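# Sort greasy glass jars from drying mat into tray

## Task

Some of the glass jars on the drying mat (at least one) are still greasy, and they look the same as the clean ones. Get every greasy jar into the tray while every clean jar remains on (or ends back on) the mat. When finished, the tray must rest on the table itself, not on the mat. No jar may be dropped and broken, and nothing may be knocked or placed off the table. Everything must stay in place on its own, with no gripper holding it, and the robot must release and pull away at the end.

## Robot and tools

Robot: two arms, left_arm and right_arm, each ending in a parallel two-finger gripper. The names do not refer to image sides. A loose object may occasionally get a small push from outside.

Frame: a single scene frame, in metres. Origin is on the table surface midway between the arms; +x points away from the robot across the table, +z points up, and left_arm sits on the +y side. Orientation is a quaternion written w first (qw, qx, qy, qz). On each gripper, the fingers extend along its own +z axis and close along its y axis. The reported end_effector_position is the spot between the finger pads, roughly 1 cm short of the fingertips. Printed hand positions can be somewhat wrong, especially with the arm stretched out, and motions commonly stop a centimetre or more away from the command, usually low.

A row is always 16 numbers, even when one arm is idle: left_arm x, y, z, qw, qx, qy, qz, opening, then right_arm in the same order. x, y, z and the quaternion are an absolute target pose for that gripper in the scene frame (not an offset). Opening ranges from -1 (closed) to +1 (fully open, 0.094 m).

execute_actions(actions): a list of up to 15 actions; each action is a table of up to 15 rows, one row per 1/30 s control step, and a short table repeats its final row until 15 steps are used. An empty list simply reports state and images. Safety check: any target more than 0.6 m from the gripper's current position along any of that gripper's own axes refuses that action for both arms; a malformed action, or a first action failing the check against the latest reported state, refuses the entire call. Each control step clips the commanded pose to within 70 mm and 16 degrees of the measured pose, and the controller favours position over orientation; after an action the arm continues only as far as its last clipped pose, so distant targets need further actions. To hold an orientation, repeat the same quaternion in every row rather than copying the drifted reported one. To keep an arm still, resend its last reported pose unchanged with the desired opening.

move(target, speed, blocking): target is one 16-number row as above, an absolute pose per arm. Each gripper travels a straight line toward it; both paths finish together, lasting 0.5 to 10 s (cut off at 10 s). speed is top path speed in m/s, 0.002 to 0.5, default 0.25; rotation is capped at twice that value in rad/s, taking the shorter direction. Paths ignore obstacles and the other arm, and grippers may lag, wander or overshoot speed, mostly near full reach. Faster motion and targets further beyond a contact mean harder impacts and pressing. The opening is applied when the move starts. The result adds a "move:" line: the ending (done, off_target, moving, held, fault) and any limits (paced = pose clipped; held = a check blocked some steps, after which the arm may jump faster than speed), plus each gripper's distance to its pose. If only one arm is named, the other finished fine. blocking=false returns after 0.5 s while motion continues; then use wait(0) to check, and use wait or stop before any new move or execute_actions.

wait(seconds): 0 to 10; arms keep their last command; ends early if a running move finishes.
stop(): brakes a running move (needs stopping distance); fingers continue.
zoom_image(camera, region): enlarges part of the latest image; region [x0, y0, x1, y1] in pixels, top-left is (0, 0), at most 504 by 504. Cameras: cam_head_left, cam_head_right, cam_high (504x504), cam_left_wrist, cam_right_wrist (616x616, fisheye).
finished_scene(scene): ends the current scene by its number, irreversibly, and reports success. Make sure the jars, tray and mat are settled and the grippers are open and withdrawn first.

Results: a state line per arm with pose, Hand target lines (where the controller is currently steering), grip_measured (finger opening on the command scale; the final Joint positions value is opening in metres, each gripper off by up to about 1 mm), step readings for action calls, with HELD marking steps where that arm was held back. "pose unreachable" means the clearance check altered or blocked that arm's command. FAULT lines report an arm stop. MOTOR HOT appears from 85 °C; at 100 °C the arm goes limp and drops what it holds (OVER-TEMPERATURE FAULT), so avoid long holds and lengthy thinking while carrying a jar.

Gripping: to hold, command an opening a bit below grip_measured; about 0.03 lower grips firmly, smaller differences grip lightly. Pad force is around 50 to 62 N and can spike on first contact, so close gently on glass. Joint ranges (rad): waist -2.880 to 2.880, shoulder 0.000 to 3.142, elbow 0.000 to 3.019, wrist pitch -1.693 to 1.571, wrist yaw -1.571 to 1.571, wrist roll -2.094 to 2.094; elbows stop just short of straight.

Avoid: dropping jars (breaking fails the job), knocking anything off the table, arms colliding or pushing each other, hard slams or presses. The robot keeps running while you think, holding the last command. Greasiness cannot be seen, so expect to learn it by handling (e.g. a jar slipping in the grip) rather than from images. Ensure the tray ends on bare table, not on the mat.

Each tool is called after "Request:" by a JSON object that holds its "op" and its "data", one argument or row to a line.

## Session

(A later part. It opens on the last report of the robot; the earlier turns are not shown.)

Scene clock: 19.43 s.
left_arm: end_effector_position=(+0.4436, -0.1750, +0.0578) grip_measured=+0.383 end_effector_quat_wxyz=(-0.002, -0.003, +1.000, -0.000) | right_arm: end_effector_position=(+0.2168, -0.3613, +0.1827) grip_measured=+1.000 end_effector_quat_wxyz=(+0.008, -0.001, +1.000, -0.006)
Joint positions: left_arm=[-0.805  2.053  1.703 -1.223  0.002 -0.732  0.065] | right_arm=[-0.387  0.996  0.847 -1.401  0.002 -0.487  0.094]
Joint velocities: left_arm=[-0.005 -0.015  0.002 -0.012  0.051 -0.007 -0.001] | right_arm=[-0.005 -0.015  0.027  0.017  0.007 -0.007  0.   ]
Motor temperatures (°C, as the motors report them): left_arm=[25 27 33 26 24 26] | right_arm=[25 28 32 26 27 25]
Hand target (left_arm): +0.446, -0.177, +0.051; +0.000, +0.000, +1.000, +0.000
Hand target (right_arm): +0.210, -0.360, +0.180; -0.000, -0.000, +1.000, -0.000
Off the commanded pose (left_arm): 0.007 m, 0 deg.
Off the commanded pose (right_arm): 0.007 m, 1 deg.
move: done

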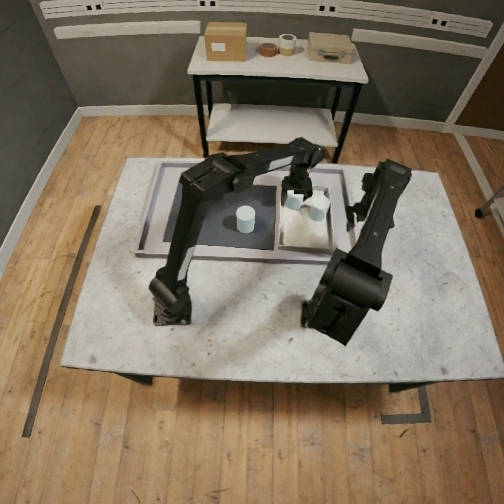

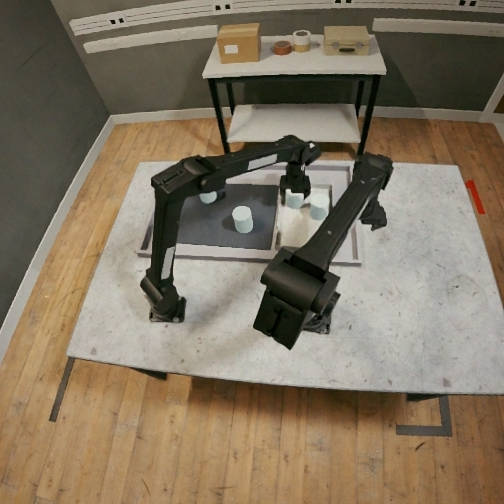

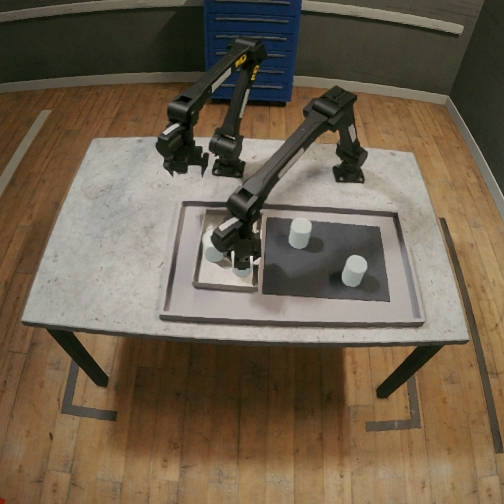

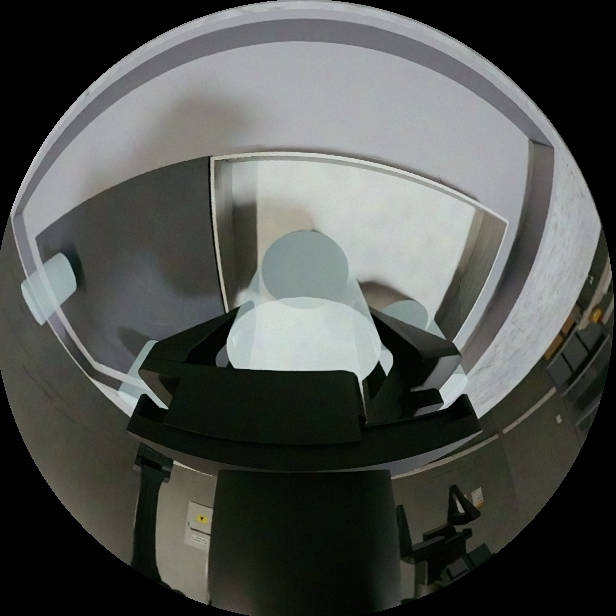

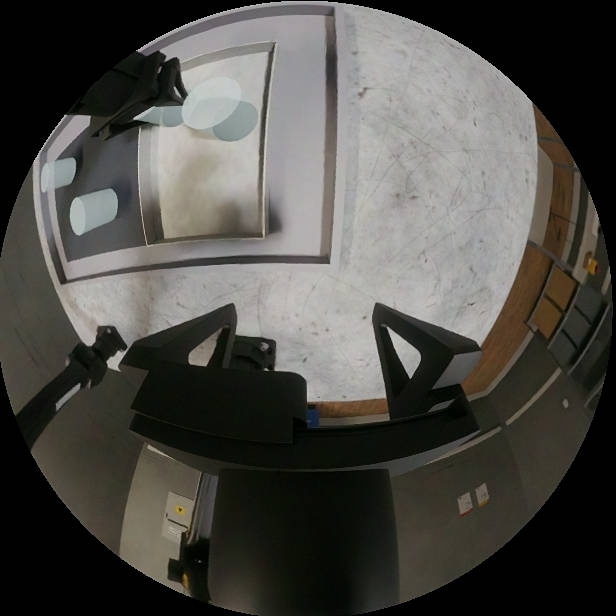

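Request:
{"op": "execute_actions", "data": {
  "actions": [
    [[0.445,-0.176,0.054,0,0,1,0,0.40,0.21,-0.36,0.18,0,0,1,0,1],[0.445,-0.176,0.054,0,0,1,0,0.41,0.21,-0.36,0.18,0,0,1,0,1],[0.445,-0.176,0.054,0,0,1,0,0.43,0.21,-0.36,0.18,0,0,1,0,1],[0.445,-0.176,0.054,0,0,1,0,0.46,0.21,-0.36,0.18,0,0,1,0,1],[0.445,-0.176,0.054,0,0,1,0,0.55,0.21,-0.36,0.18,0,0,1,0,1],[0.445,-0.176,0.054,0,0,1,0,0.7,0.21,-0.36,0.18,0,0,1,0,1]]
  ]
}}

Request:
{"op": "move", "data": {
  "target": [0.45,-0.176,0.15,0,0,1,0,0.7,0.22,-0.33,0.18,0,0,1,0,1],
  "speed": 0.18
}}

Request:
{"op": "move", "data": {
  "target": [0.47,0.183,0.135,0,0,1,0,1,0.335,0.012,0.135,0,0,1,0,1],
  "speed": 0.3
}}

Scene clock: 20.13 s.
left_arm: end_effector_position=(+0.4437, -0.1750, +0.0578) grip_measured=+0.698 end_effector_quat_wxyz=(-0.001, -0.003, +1.000, -0.000) | right_arm: end_effector_position=(+0.2168, -0.3613, +0.1827) grip_measured=+1.000 end_effector_quat_wxyz=(+0.008, -0.001, +1.000, -0.006)
Joint positions: left_arm=[-0.805  2.053  1.703 -1.223  0.002 -0.732  0.08 ] | right_arm=[-0.387  0.996  0.847 -1.401  0.002 -0.487  0.094]
Joint velocities: left_arm=[-0.015  0.005  0.022  0.002  0.081  0.007  0.001] | right_arm=[ 0.005 -0.015  0.007  0.007  0.037 -0.051  0.   ]
Motor temperatures (°C, as the motors report them): left_arm=[25 27 33 26 24 26] | right_arm=[25 28 32 26 27 25]
Hand target (left_arm): +0.445, -0.176, +0.054; +0.000, -0.000, +1.000, +0.000
Hand target (right_arm): +0.210, -0.360, +0.180; -0.000, -0.000, +1.000, -0.000
Off the commanded pose (left_arm): 0.004 m, 0 deg.
Off the commanded pose (right_arm): 0.007 m, 1 deg.
Step readings (end_effector_position):
0: left_arm (+0.4436, -0.1750, +0.0578) | right_arm (+0.2168, -0.3613, +0.1827)
1: left_arm (+0.4436, -0.1750, +0.0578) | right_arm (+0.2168, -0.3613, +0.1827)
2: left_arm (+0.4436, -0.1750, +0.0578) | right_arm (+0.2168, -0.3613, +0.1827)
4: left_arm (+0.4437, -0.1750, +0.0578) | right_arm (+0.2168, -0.3613, +0.1827)
8: left_arm (+0.4437, -0.1750, +0.0578) | right_arm (+0.2168, -0.3613, +0.1827)
15: end_effector_position above

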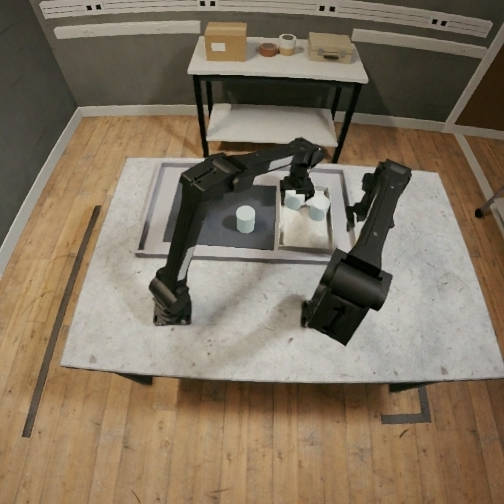

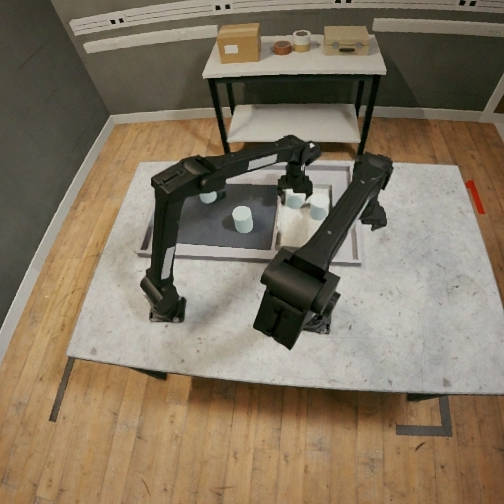

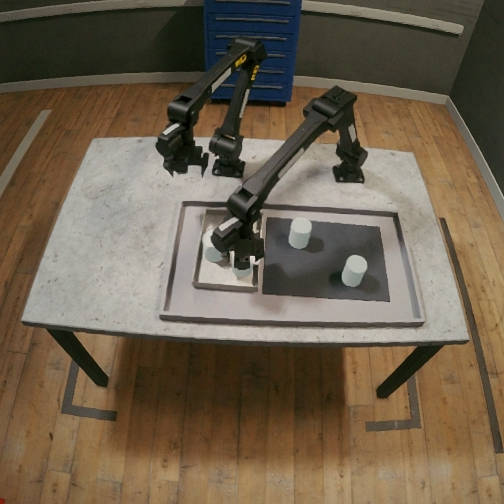

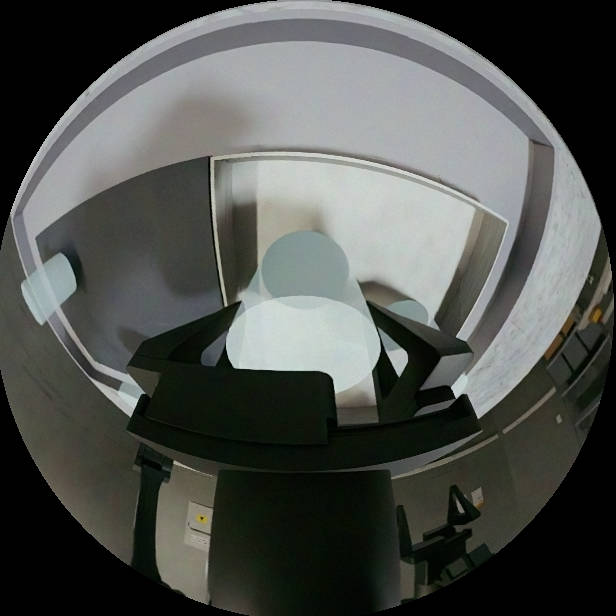

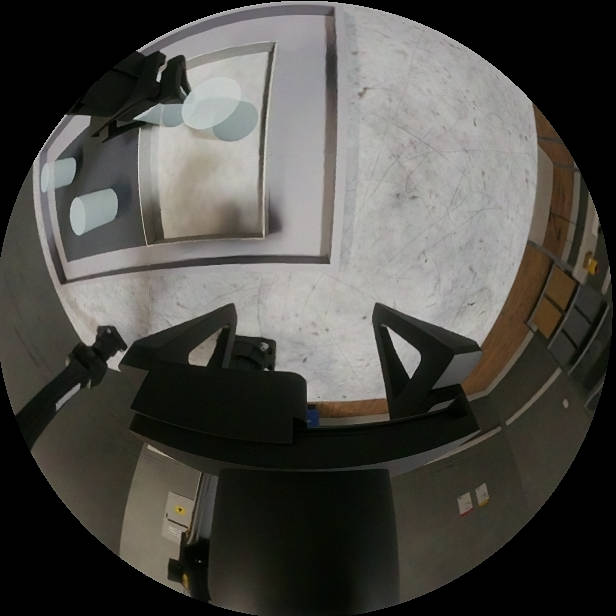

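Scene clock: 21.17 s.
left_arm: end_effector_position=(+0.4372, -0.1693, +0.1226) grip_measured=+0.698 end_effector_quat_wxyz=(-0.020, -0.001, +1.000, +0.016) | right_arm: end_effector_position=(+0.2285, -0.3361, +0.1830) grip_measured=+1.000 end_effector_quat_wxyz=(+0.010, -0.001, +1.000, -0.005)
Joint positions: left_arm=[-0.805  2.015  1.816 -1.425  0.002 -0.729  0.08 ] | right_arm=[-0.278  0.995  0.847 -1.401  0.002 -0.378  0.094]
Joint velocities: left_arm=[-0.005  0.005 -0.012 -0.002 -0.066  0.051 -0.001] | right_arm=[ 0.005 -0.005 -0.027 -0.012 -0.022 -0.007  0.   ]
Motor temperatures (°C, as the motors report them): left_arm=[25 27 33 26 24 26] | right_arm=[25 28 32 26 27 25]
Hand target (left_arm): +0.448, -0.174, +0.150; +0.000, -0.000, +1.000, -0.000
Hand target (right_arm): +0.220, -0.330, +0.180; +0.001, -0.000, +1.000, -0.000
Off the commanded pose (left_arm): 0.031 m, 3 deg.
Off the commanded pose (right_arm): 0.011 m, 1 deg.
move: off_target (left_arm, right_arm); limits=paced

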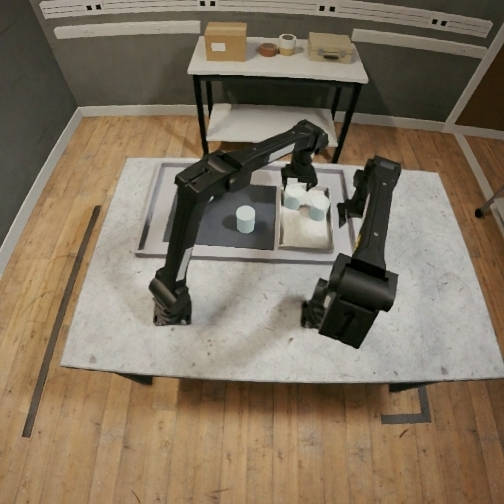

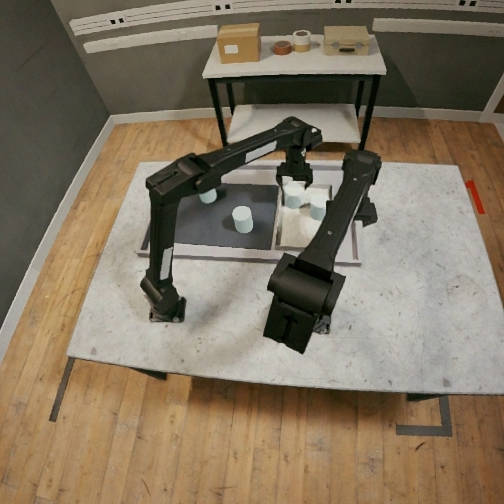

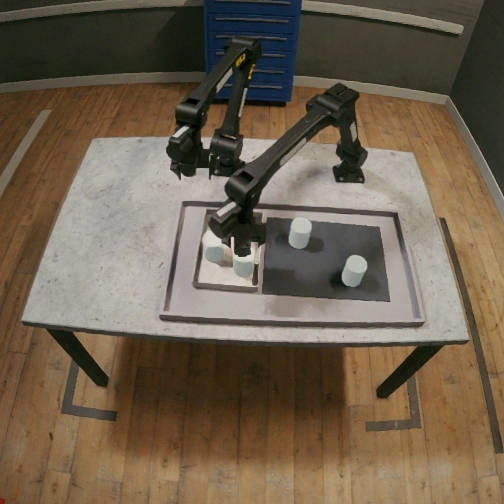

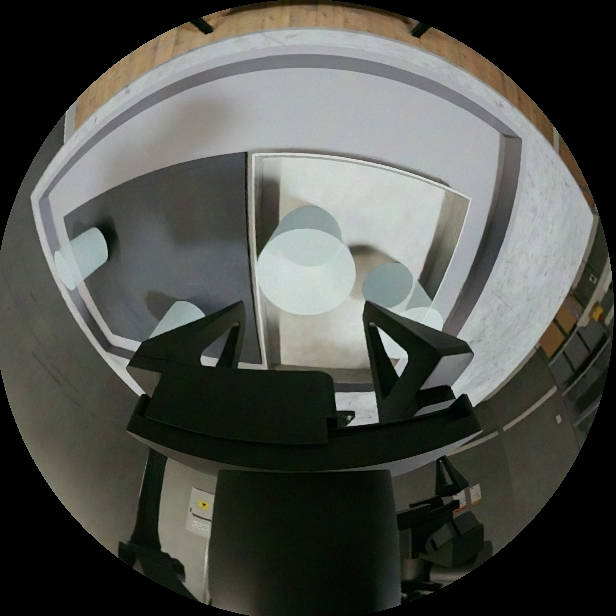

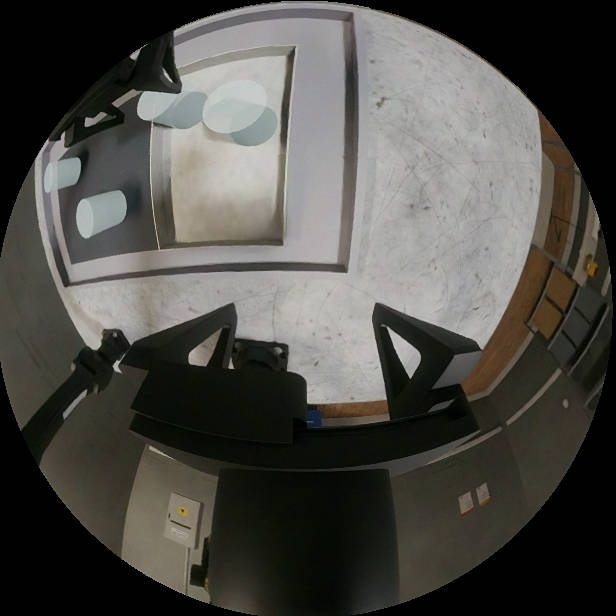

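Scene clock: 23.00 s.
left_arm: end_effector_position=(+0.4689, +0.1879, +0.1190) grip_measured=+1.000 end_effector_quat_wxyz=(-0.020, -0.009, +1.000, +0.007) | right_arm: end_effector_position=(+0.3218, -0.0001, +0.1260) grip_measured=+1.000 end_effector_quat_wxyz=(-0.011, -0.006, +1.000, -0.009)
Joint positions: left_arm=[-0.177  1.704  1.35  -1.259 -0.009 -0.117  0.094] | right_arm=[ 0.73   1.497  1.118 -1.22   0.001  0.62   0.094]
Joint velocities: left_arm=[ 0.005 -0.015  0.007  0.012  0.037  0.007  0.   ] | right_arm=[-0.024 -0.005 -0.002  0.002  0.022 -0.037  0.   ]
Motor temperatures (°C, as the motors report them): left_arm=[25 27 33 26 24 26] | right_arm=[25 28 32 26 27 25]
Hand target (left_arm): +0.472, +0.183, +0.133; +0.001, +0.000, +1.000, +0.003
Hand target (right_arm): +0.338, +0.010, +0.136; +0.006, -0.000, +1.000, +0.002
Off the commanded pose (left_arm): 0.017 m, 3 deg.
Off the commanded pose (right_arm): 0.020 m, 2 deg.
move: off_target (left_arm, right_arm)

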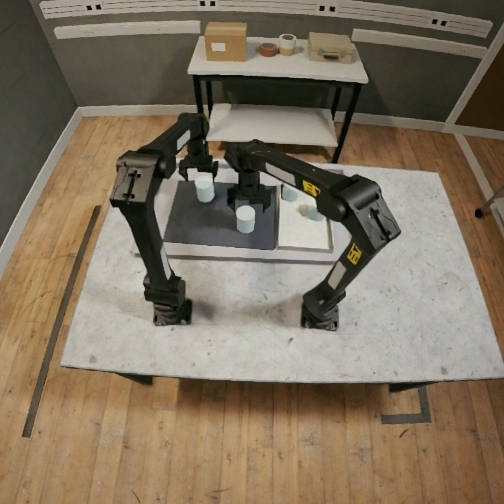

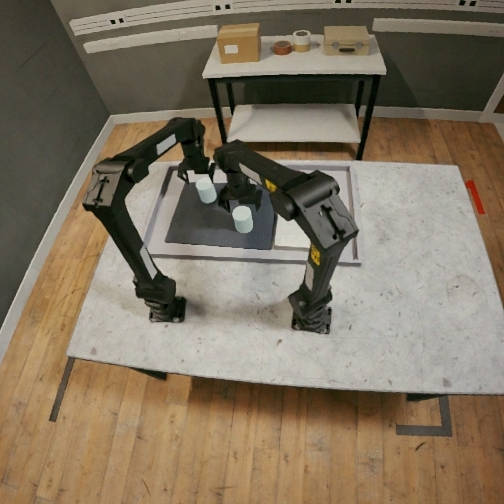

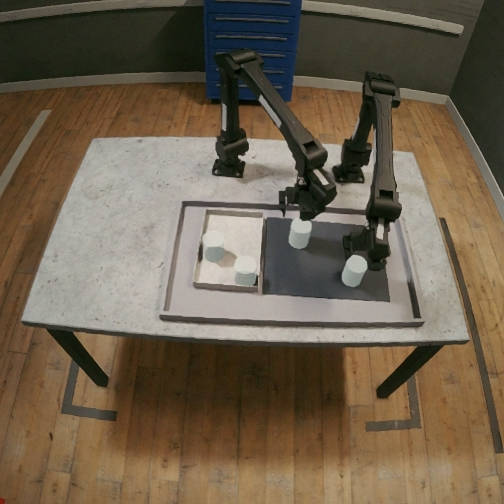

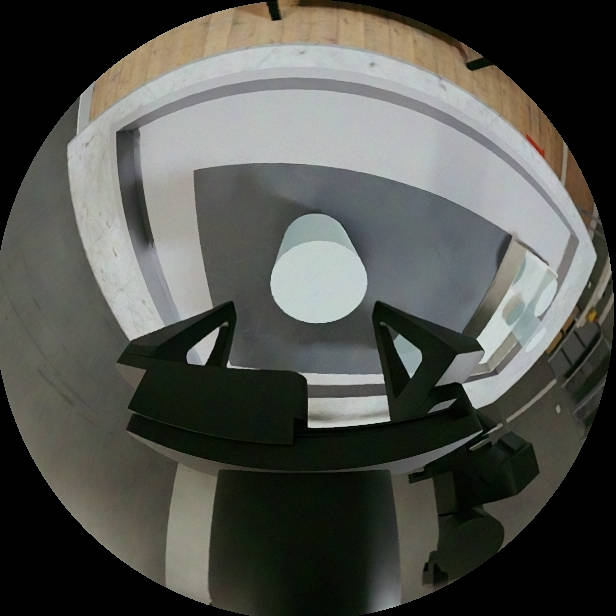

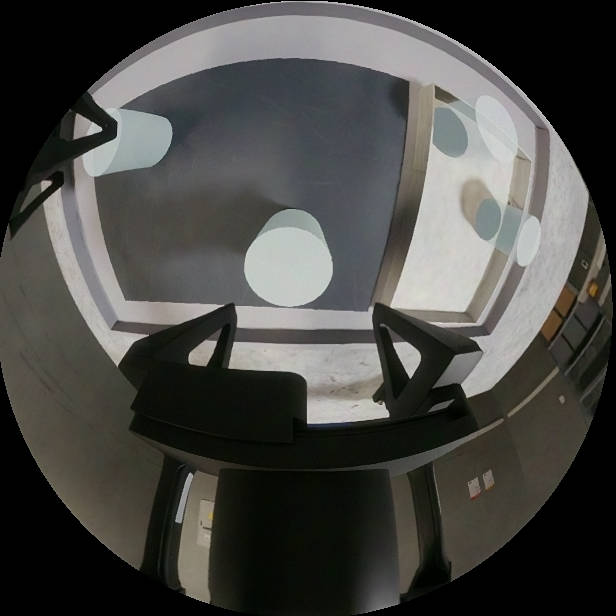

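Request:
{"op": "move", "data": {
  "target": [0.467,0.173,0.048,0,0,1,0,1,0.331,0.016,0.044,0,0,1,0,1],
  "speed": 0.1
}}

Scene clock: 24.37 s.
left_arm: end_effector_position=(+0.4659, +0.1807, +0.0518) grip_measured=+1.000 end_effector_quat_wxyz=(-0.002, -0.004, +1.000, +0.002) | right_arm: end_effector_position=(+0.3346, +0.0130, +0.0558) grip_measured=+1.000 end_effector_quat_wxyz=(+0.005, +0.001, +1.000, +0.003)
Joint positions: left_arm=[-0.191  1.752  1.222 -1.045 -0.003 -0.12   0.094] | right_arm=[ 0.737  1.604  1.038 -0.992  0.001  0.641  0.094]
Joint velocities: left_arm=[-0.015 -0.024 -0.002 -0.012 -0.066 -0.022  0.   ] | right_arm=[-0.015 -0.005 -0.002 -0.007 -0.037  0.022  0.   ]
Motor temperatures (°C, as the motors report them): left_arm=[25 27 33 26 24 26] | right_arm=[25 28 32 26 27 25]
Hand target (left_arm): +0.468, +0.173, +0.048; +0.000, -0.000, +1.000, +0.000
Hand target (right_arm): +0.331, +0.016, +0.045; -0.000, +0.000, +1.000, +0.000
Off the commanded pose (left_arm): 0.009 m, 1 deg.
Off the commanded pose (right_arm): 0.013 m, 1 deg.
move: off_target (right_arm)

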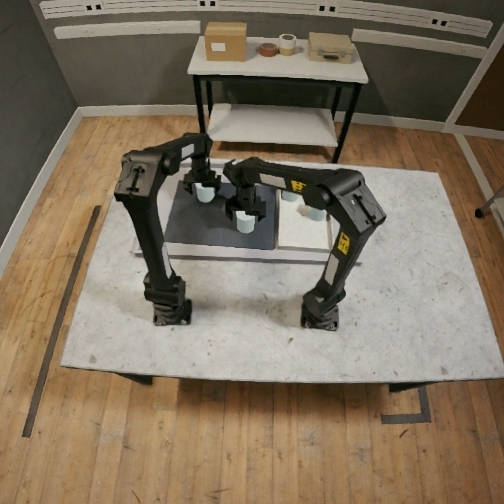

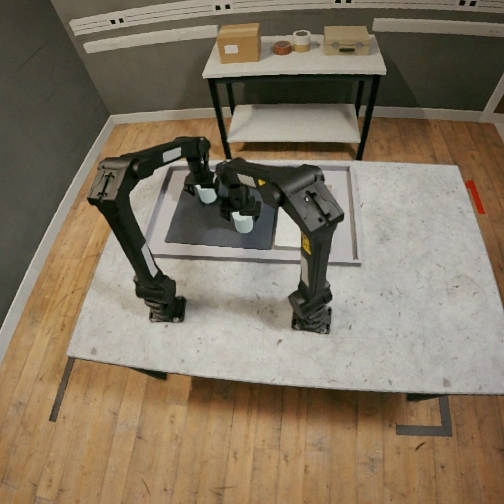

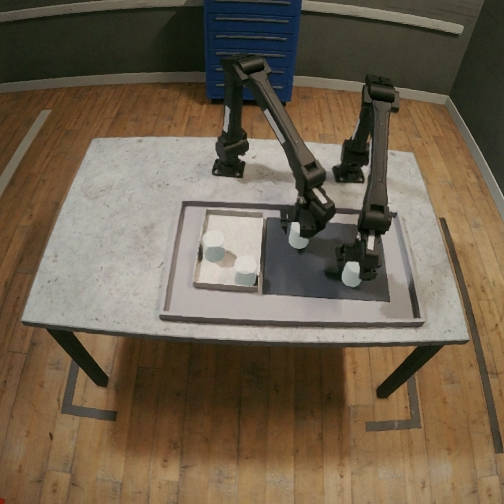

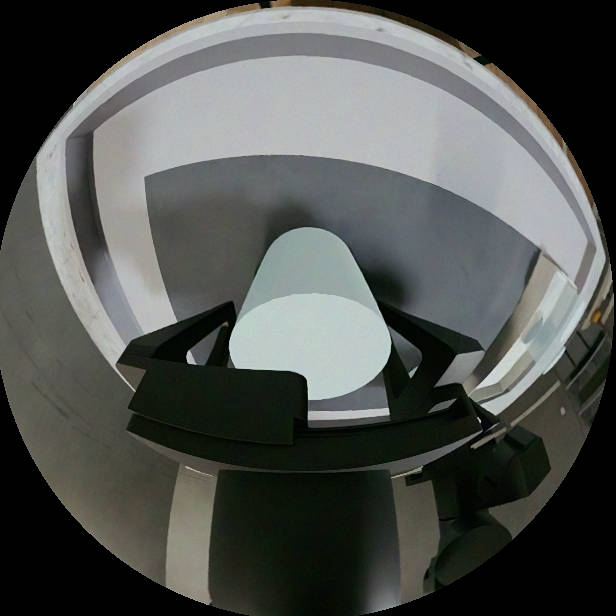

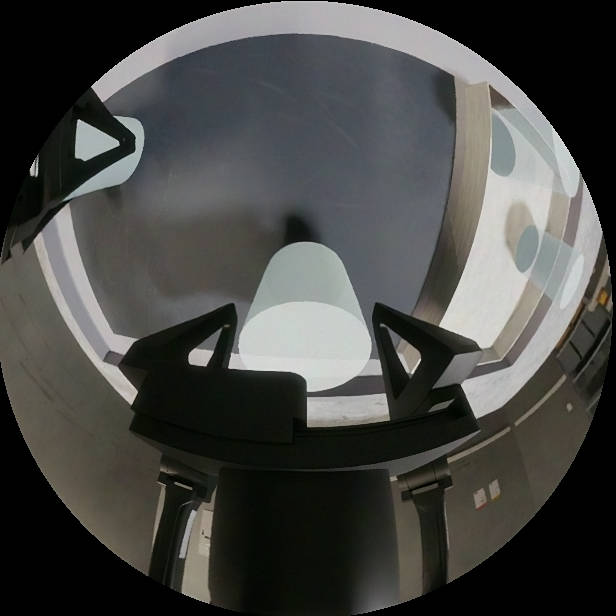

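Request:
{"op": "execute_actions", "data": {
  "actions": [
    [[0.468,0.170,0.048,0,0,1,0,1,0.328,0.012,0.046,0,0,1,0,1],[0.468,0.170,0.048,0,0,1,0,1,0.325,0.011,0.046,0,0,1,0,1],[0.468,0.170,0.048,0,0,1,0,1,0.322,0.010,0.046,0,0,1,0,1],[0.468,0.170,0.048,0,0,1,0,1,0.319,0.010,0.046,0,0,1,0,1]]
  ]
}}

Scene clock: 24.93 s.
left_arm: end_effector_position=(+0.4657, +0.1783, +0.0518) grip_measured=+1.000 end_effector_quat_wxyz=(-0.002, -0.004, +1.000, +0.002) | right_arm: end_effector_position=(+0.3197, +0.0055, +0.0436) grip_measured=+1.000 end_effector_quat_wxyz=(-0.009, +0.001, +1.000, -0.007)
Joint positions: left_arm=[-0.196  1.752  1.222 -1.045 -0.003 -0.125  0.094] | right_arm=[ 0.744  1.604  0.999 -0.988  0.001  0.647  0.094]
Joint velocities: left_arm=[-0.015 -0.005 -0.007 -0.002  0.022 -0.051  0.   ] | right_arm=[ 0.005 -0.015 -0.017 -0.017 -0.037  0.022  0.   ]
Motor temperatures (°C, as the motors report them): left_arm=[25 28 33 26 24 26] | right_arm=[25 28 32 26 27 25]
Hand target (left_arm): +0.468, +0.170, +0.048; -0.000, -0.000, +1.000, +0.000
Hand target (right_arm): +0.319, +0.010, +0.046; -0.000, -0.000, +1.000, +0.000
Off the commanded pose (left_arm): 0.009 m, 1 deg.
Off the commanded pose (right_arm): 0.005 m, 1 deg.
Step readings (end_effector_position):
0: left_arm (+0.4659, +0.1807, +0.0518) | right_arm (+0.3346, +0.0130, +0.0558)
1: left_arm (+0.4659, +0.1805, +0.0518) | right_arm (+0.3344, +0.0129, +0.0556)
2: left_arm (+0.4659, +0.1803, +0.0518) | right_arm (+0.3334, +0.0122, +0.0546)
4: left_arm (+0.4658, +0.1797, +0.0518) | right_arm (+0.3296, +0.0096, +0.0508)
8: left_arm (+0.4657, +0.1785, +0.0518) | right_arm (+0.3205, +0.0049, +0.0439)
15: end_effector_position above

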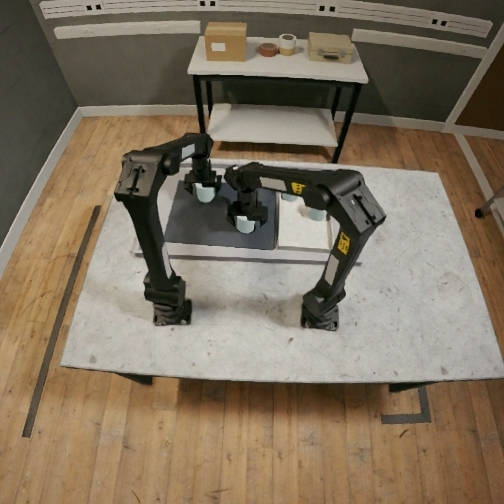

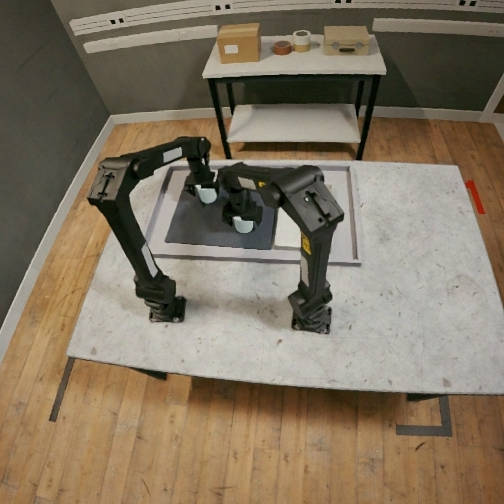

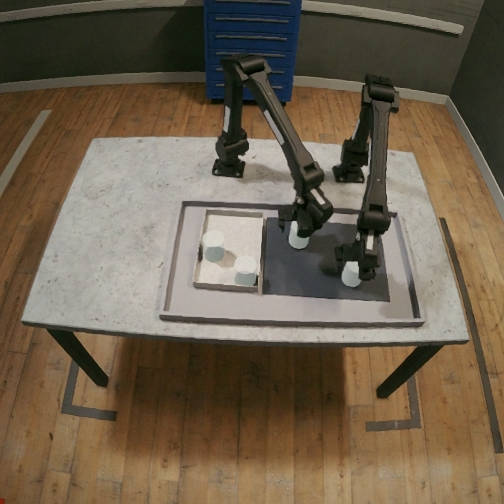

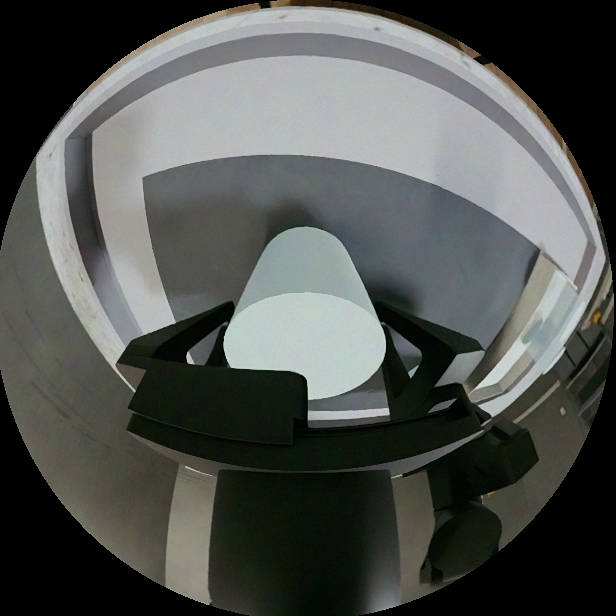

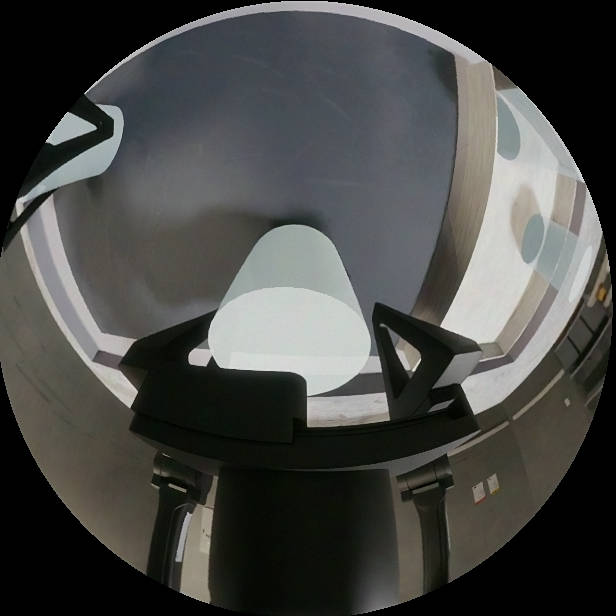

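Request:
{"op": "execute_actions", "data": {
  "actions": [
    [[0.468,0.170,0.048,0,0,1,0,1,0.322,0.012,0.048,0,0,1,0,1],[0.468,0.170,0.048,0,0,1,0,1,0.325,0.014,0.050,0,0,1,0,1],[0.468,0.170,0.048,0,0,1,0,1,0.328,0.016,0.052,0,0,1,0,1],[0.468,0.170,0.048,0,0,1,0,1,0.331,0.018,0.054,0,0,1,0,1]]
  ]
}}

Scene clock: 28.10 s.
left_arm: end_effector_position=(+0.4657, +0.1783, +0.0518) grip_measured=+1.000 end_effector_quat_wxyz=(-0.002, -0.004, +1.000, +0.002) | right_arm: end_effector_position=(+0.3197, +0.0055, +0.0436) grip_measured=+1.000 end_effector_quat_wxyz=(-0.009, +0.001, +1.000, -0.007)
Joint positions: left_arm=[-0.196  1.752  1.222 -1.045 -0.003 -0.125  0.094] | right_arm=[ 0.744  1.604  0.999 -0.988  0.001  0.648  0.094]
Joint velocities: left_arm=[-0.005 -0.015 -0.002  0.007 -0.022  0.022  0.   ] | right_arm=[-0.005 -0.015  0.022  0.017 -0.066  0.051  0.   ]
Motor temperatures (°C, as the motors report them): left_arm=[25 28 33 26 24 26] | right_arm=[25 28 32 26 27 25]
Hand target (left_arm): +0.468, +0.170, +0.048; -0.000, +0.000, +1.000, -0.000
Hand target (right_arm): +0.331, +0.018, +0.054; +0.000, +0.000, +1.000, +0.000
Off the commanded pose (left_arm): 0.009 m, 1 deg.
Off the commanded pose (right_arm): 0.020 m, 1 deg.
Step readings (end_effector_position):
0: left_arm (+0.4657, +0.1783, +0.0518) | right_arm (+0.3197, +0.0055, +0.0436)
1: left_arm (+0.4657, +0.1783, +0.0518) | right_arm (+0.3197, +0.0055, +0.0436)
2: left_arm (+0.4657, +0.1783, +0.0518) | right_arm (+0.3197, +0.0055, +0.0436)
4: left_arm (+0.4657, +0.1783, +0.0518) | right_arm (+0.3197, +0.0055, +0.0436)
8: left_arm (+0.4657, +0.1783, +0.0518) | right_arm (+0.3197, +0.0055, +0.0436)
15: end_effector_position above

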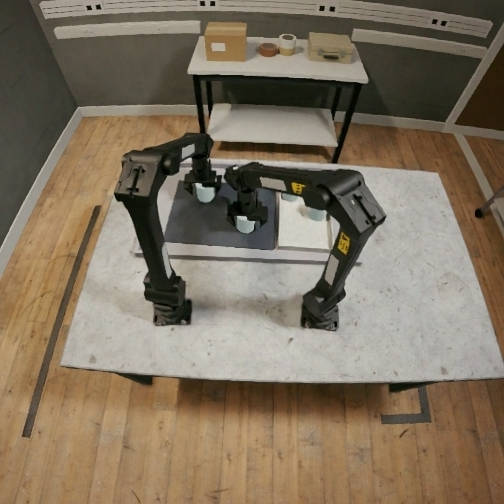

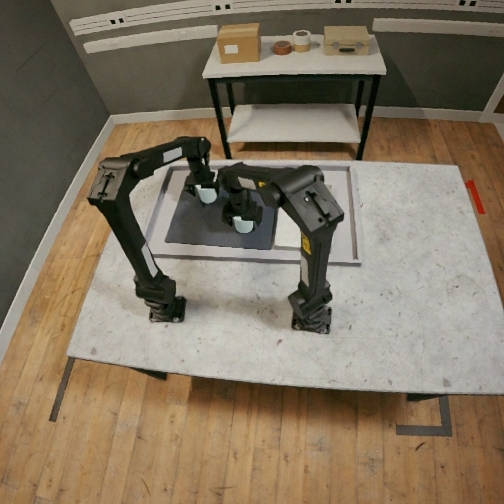

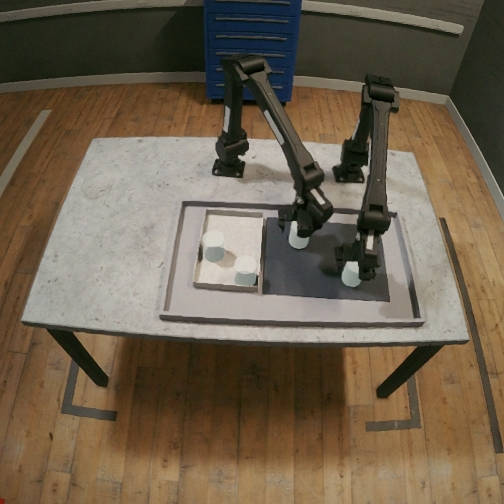

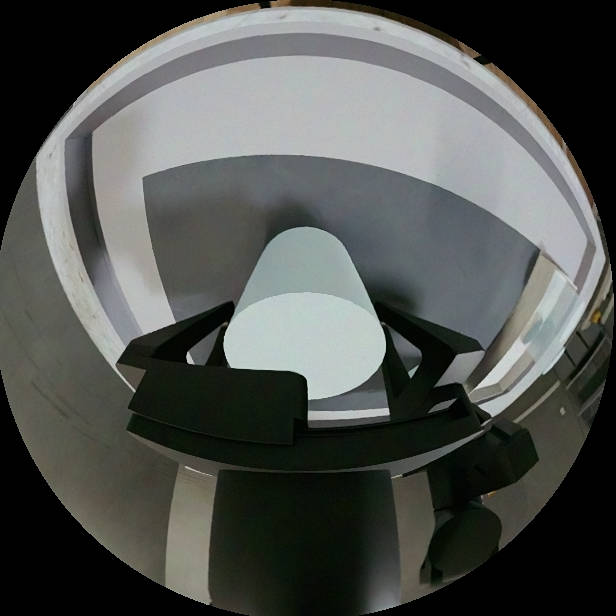

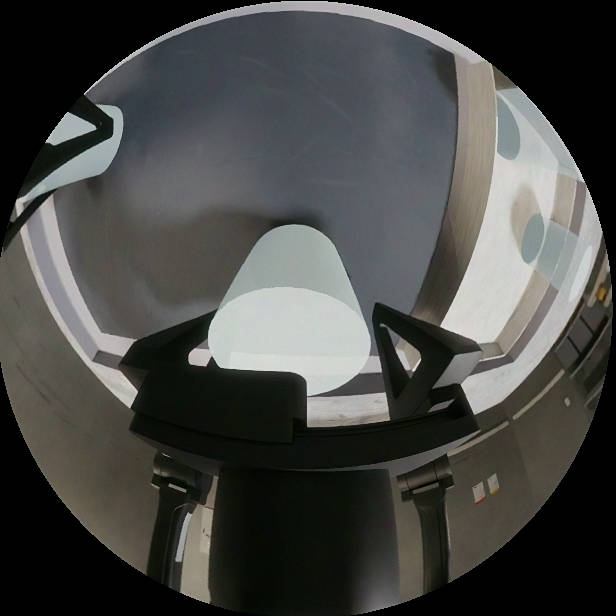

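Request:
{"op": "execute_actions", "data": {
  "actions": [
    [[0.468,0.170,0.048,0,0,1,0,1,0.333,0.020,0.057,0,0,1,0,1],[0.468,0.170,0.048,0,0,1,0,1,0.335,0.021,0.060,0,0,1,0,1],[0.468,0.170,0.048,0,0,1,0,1,0.337,0.022,0.063,0,0,1,0,1]]
  ]
}}

Scene clock: 28.73 s.
left_arm: end_effector_position=(+0.4657, +0.1783, +0.0518) grip_measured=+1.000 end_effector_quat_wxyz=(-0.002, -0.004, +1.000, +0.002) | right_arm: end_effector_position=(+0.3293, +0.0127, +0.0561) grip_measured=+1.000 end_effector_quat_wxyz=(-0.003, +0.001, +1.000, -0.002)
Joint positions: left_arm=[-0.196  1.752  1.222 -1.045 -0.003 -0.126  0.094] | right_arm=[ 0.744  1.604  1.038 -1.012  0.001  0.648  0.094]
Joint velocities: left_arm=[-0.005 -0.005 -0.022  0.002  0.007 -0.037  0.   ] | right_arm=[-0.015 -0.005 -0.007 -0.002  0.022 -0.007  0.   ]
Motor temperatures (°C, as the motors report them): left_arm=[25 28 33 26 24 26] | right_arm=[25 28 32 26 27 25]
Hand target (left_arm): +0.468, +0.170, +0.048; -0.000, -0.000, +1.000, -0.000
Hand target (right_arm): +0.337, +0.022, +0.063; +0.000, +0.000, +1.000, +0.000
Off the commanded pose (left_arm): 0.009 m, 1 deg.
Off the commanded pose (right_arm): 0.014 m, 0 deg.
Step readings (end_effector_position):
0: left_arm (+0.4657, +0.1783, +0.0518) | right_arm (+0.3197, +0.0055, +0.0436)
1: left_arm (+0.4657, +0.1783, +0.0518) | right_arm (+0.3199, +0.0056, +0.0440)
2: left_arm (+0.4657, +0.1783, +0.0518) | right_arm (+0.3202, +0.0059, +0.0449)
4: left_arm (+0.4657, +0.1783, +0.0518) | right_arm (+0.3221, +0.0073, +0.0486)
8: left_arm (+0.4657, +0.1783, +0.0518) | right_arm (+0.3289, +0.0124, +0.0553)
15: end_effector_position above

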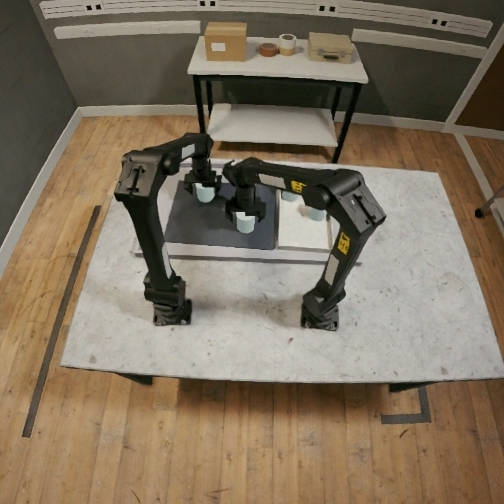

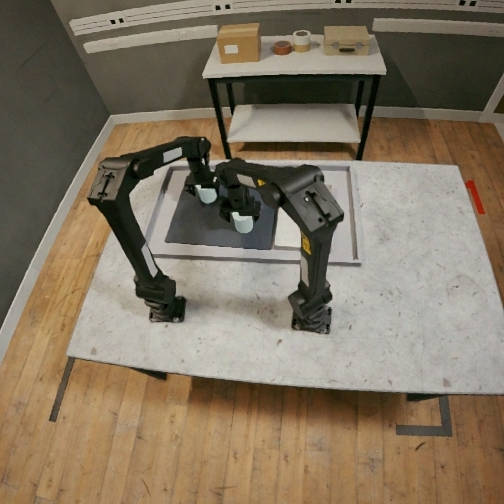

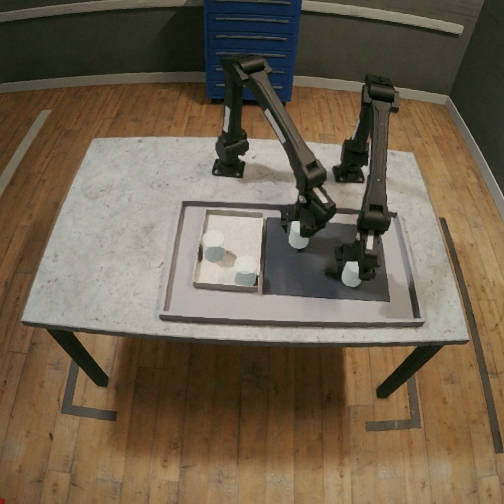

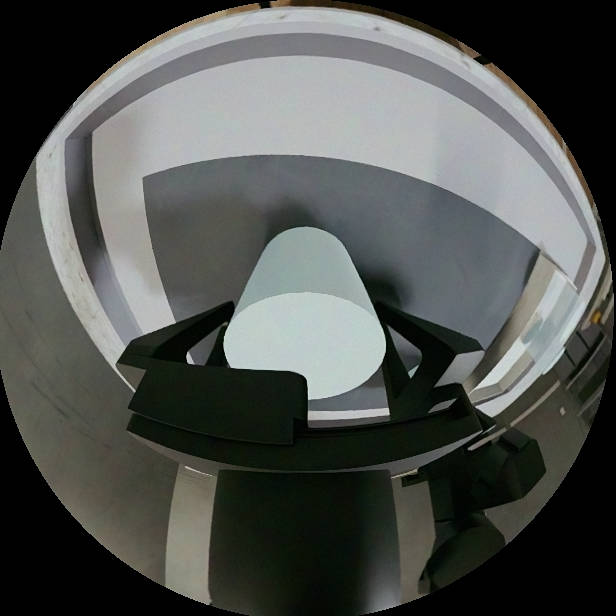

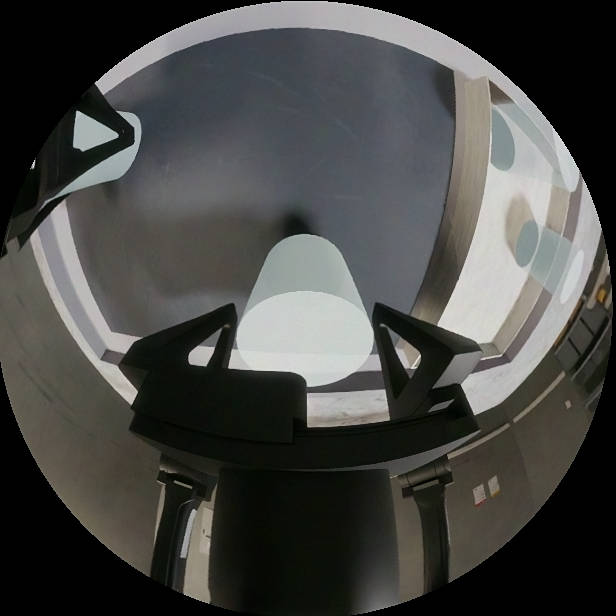

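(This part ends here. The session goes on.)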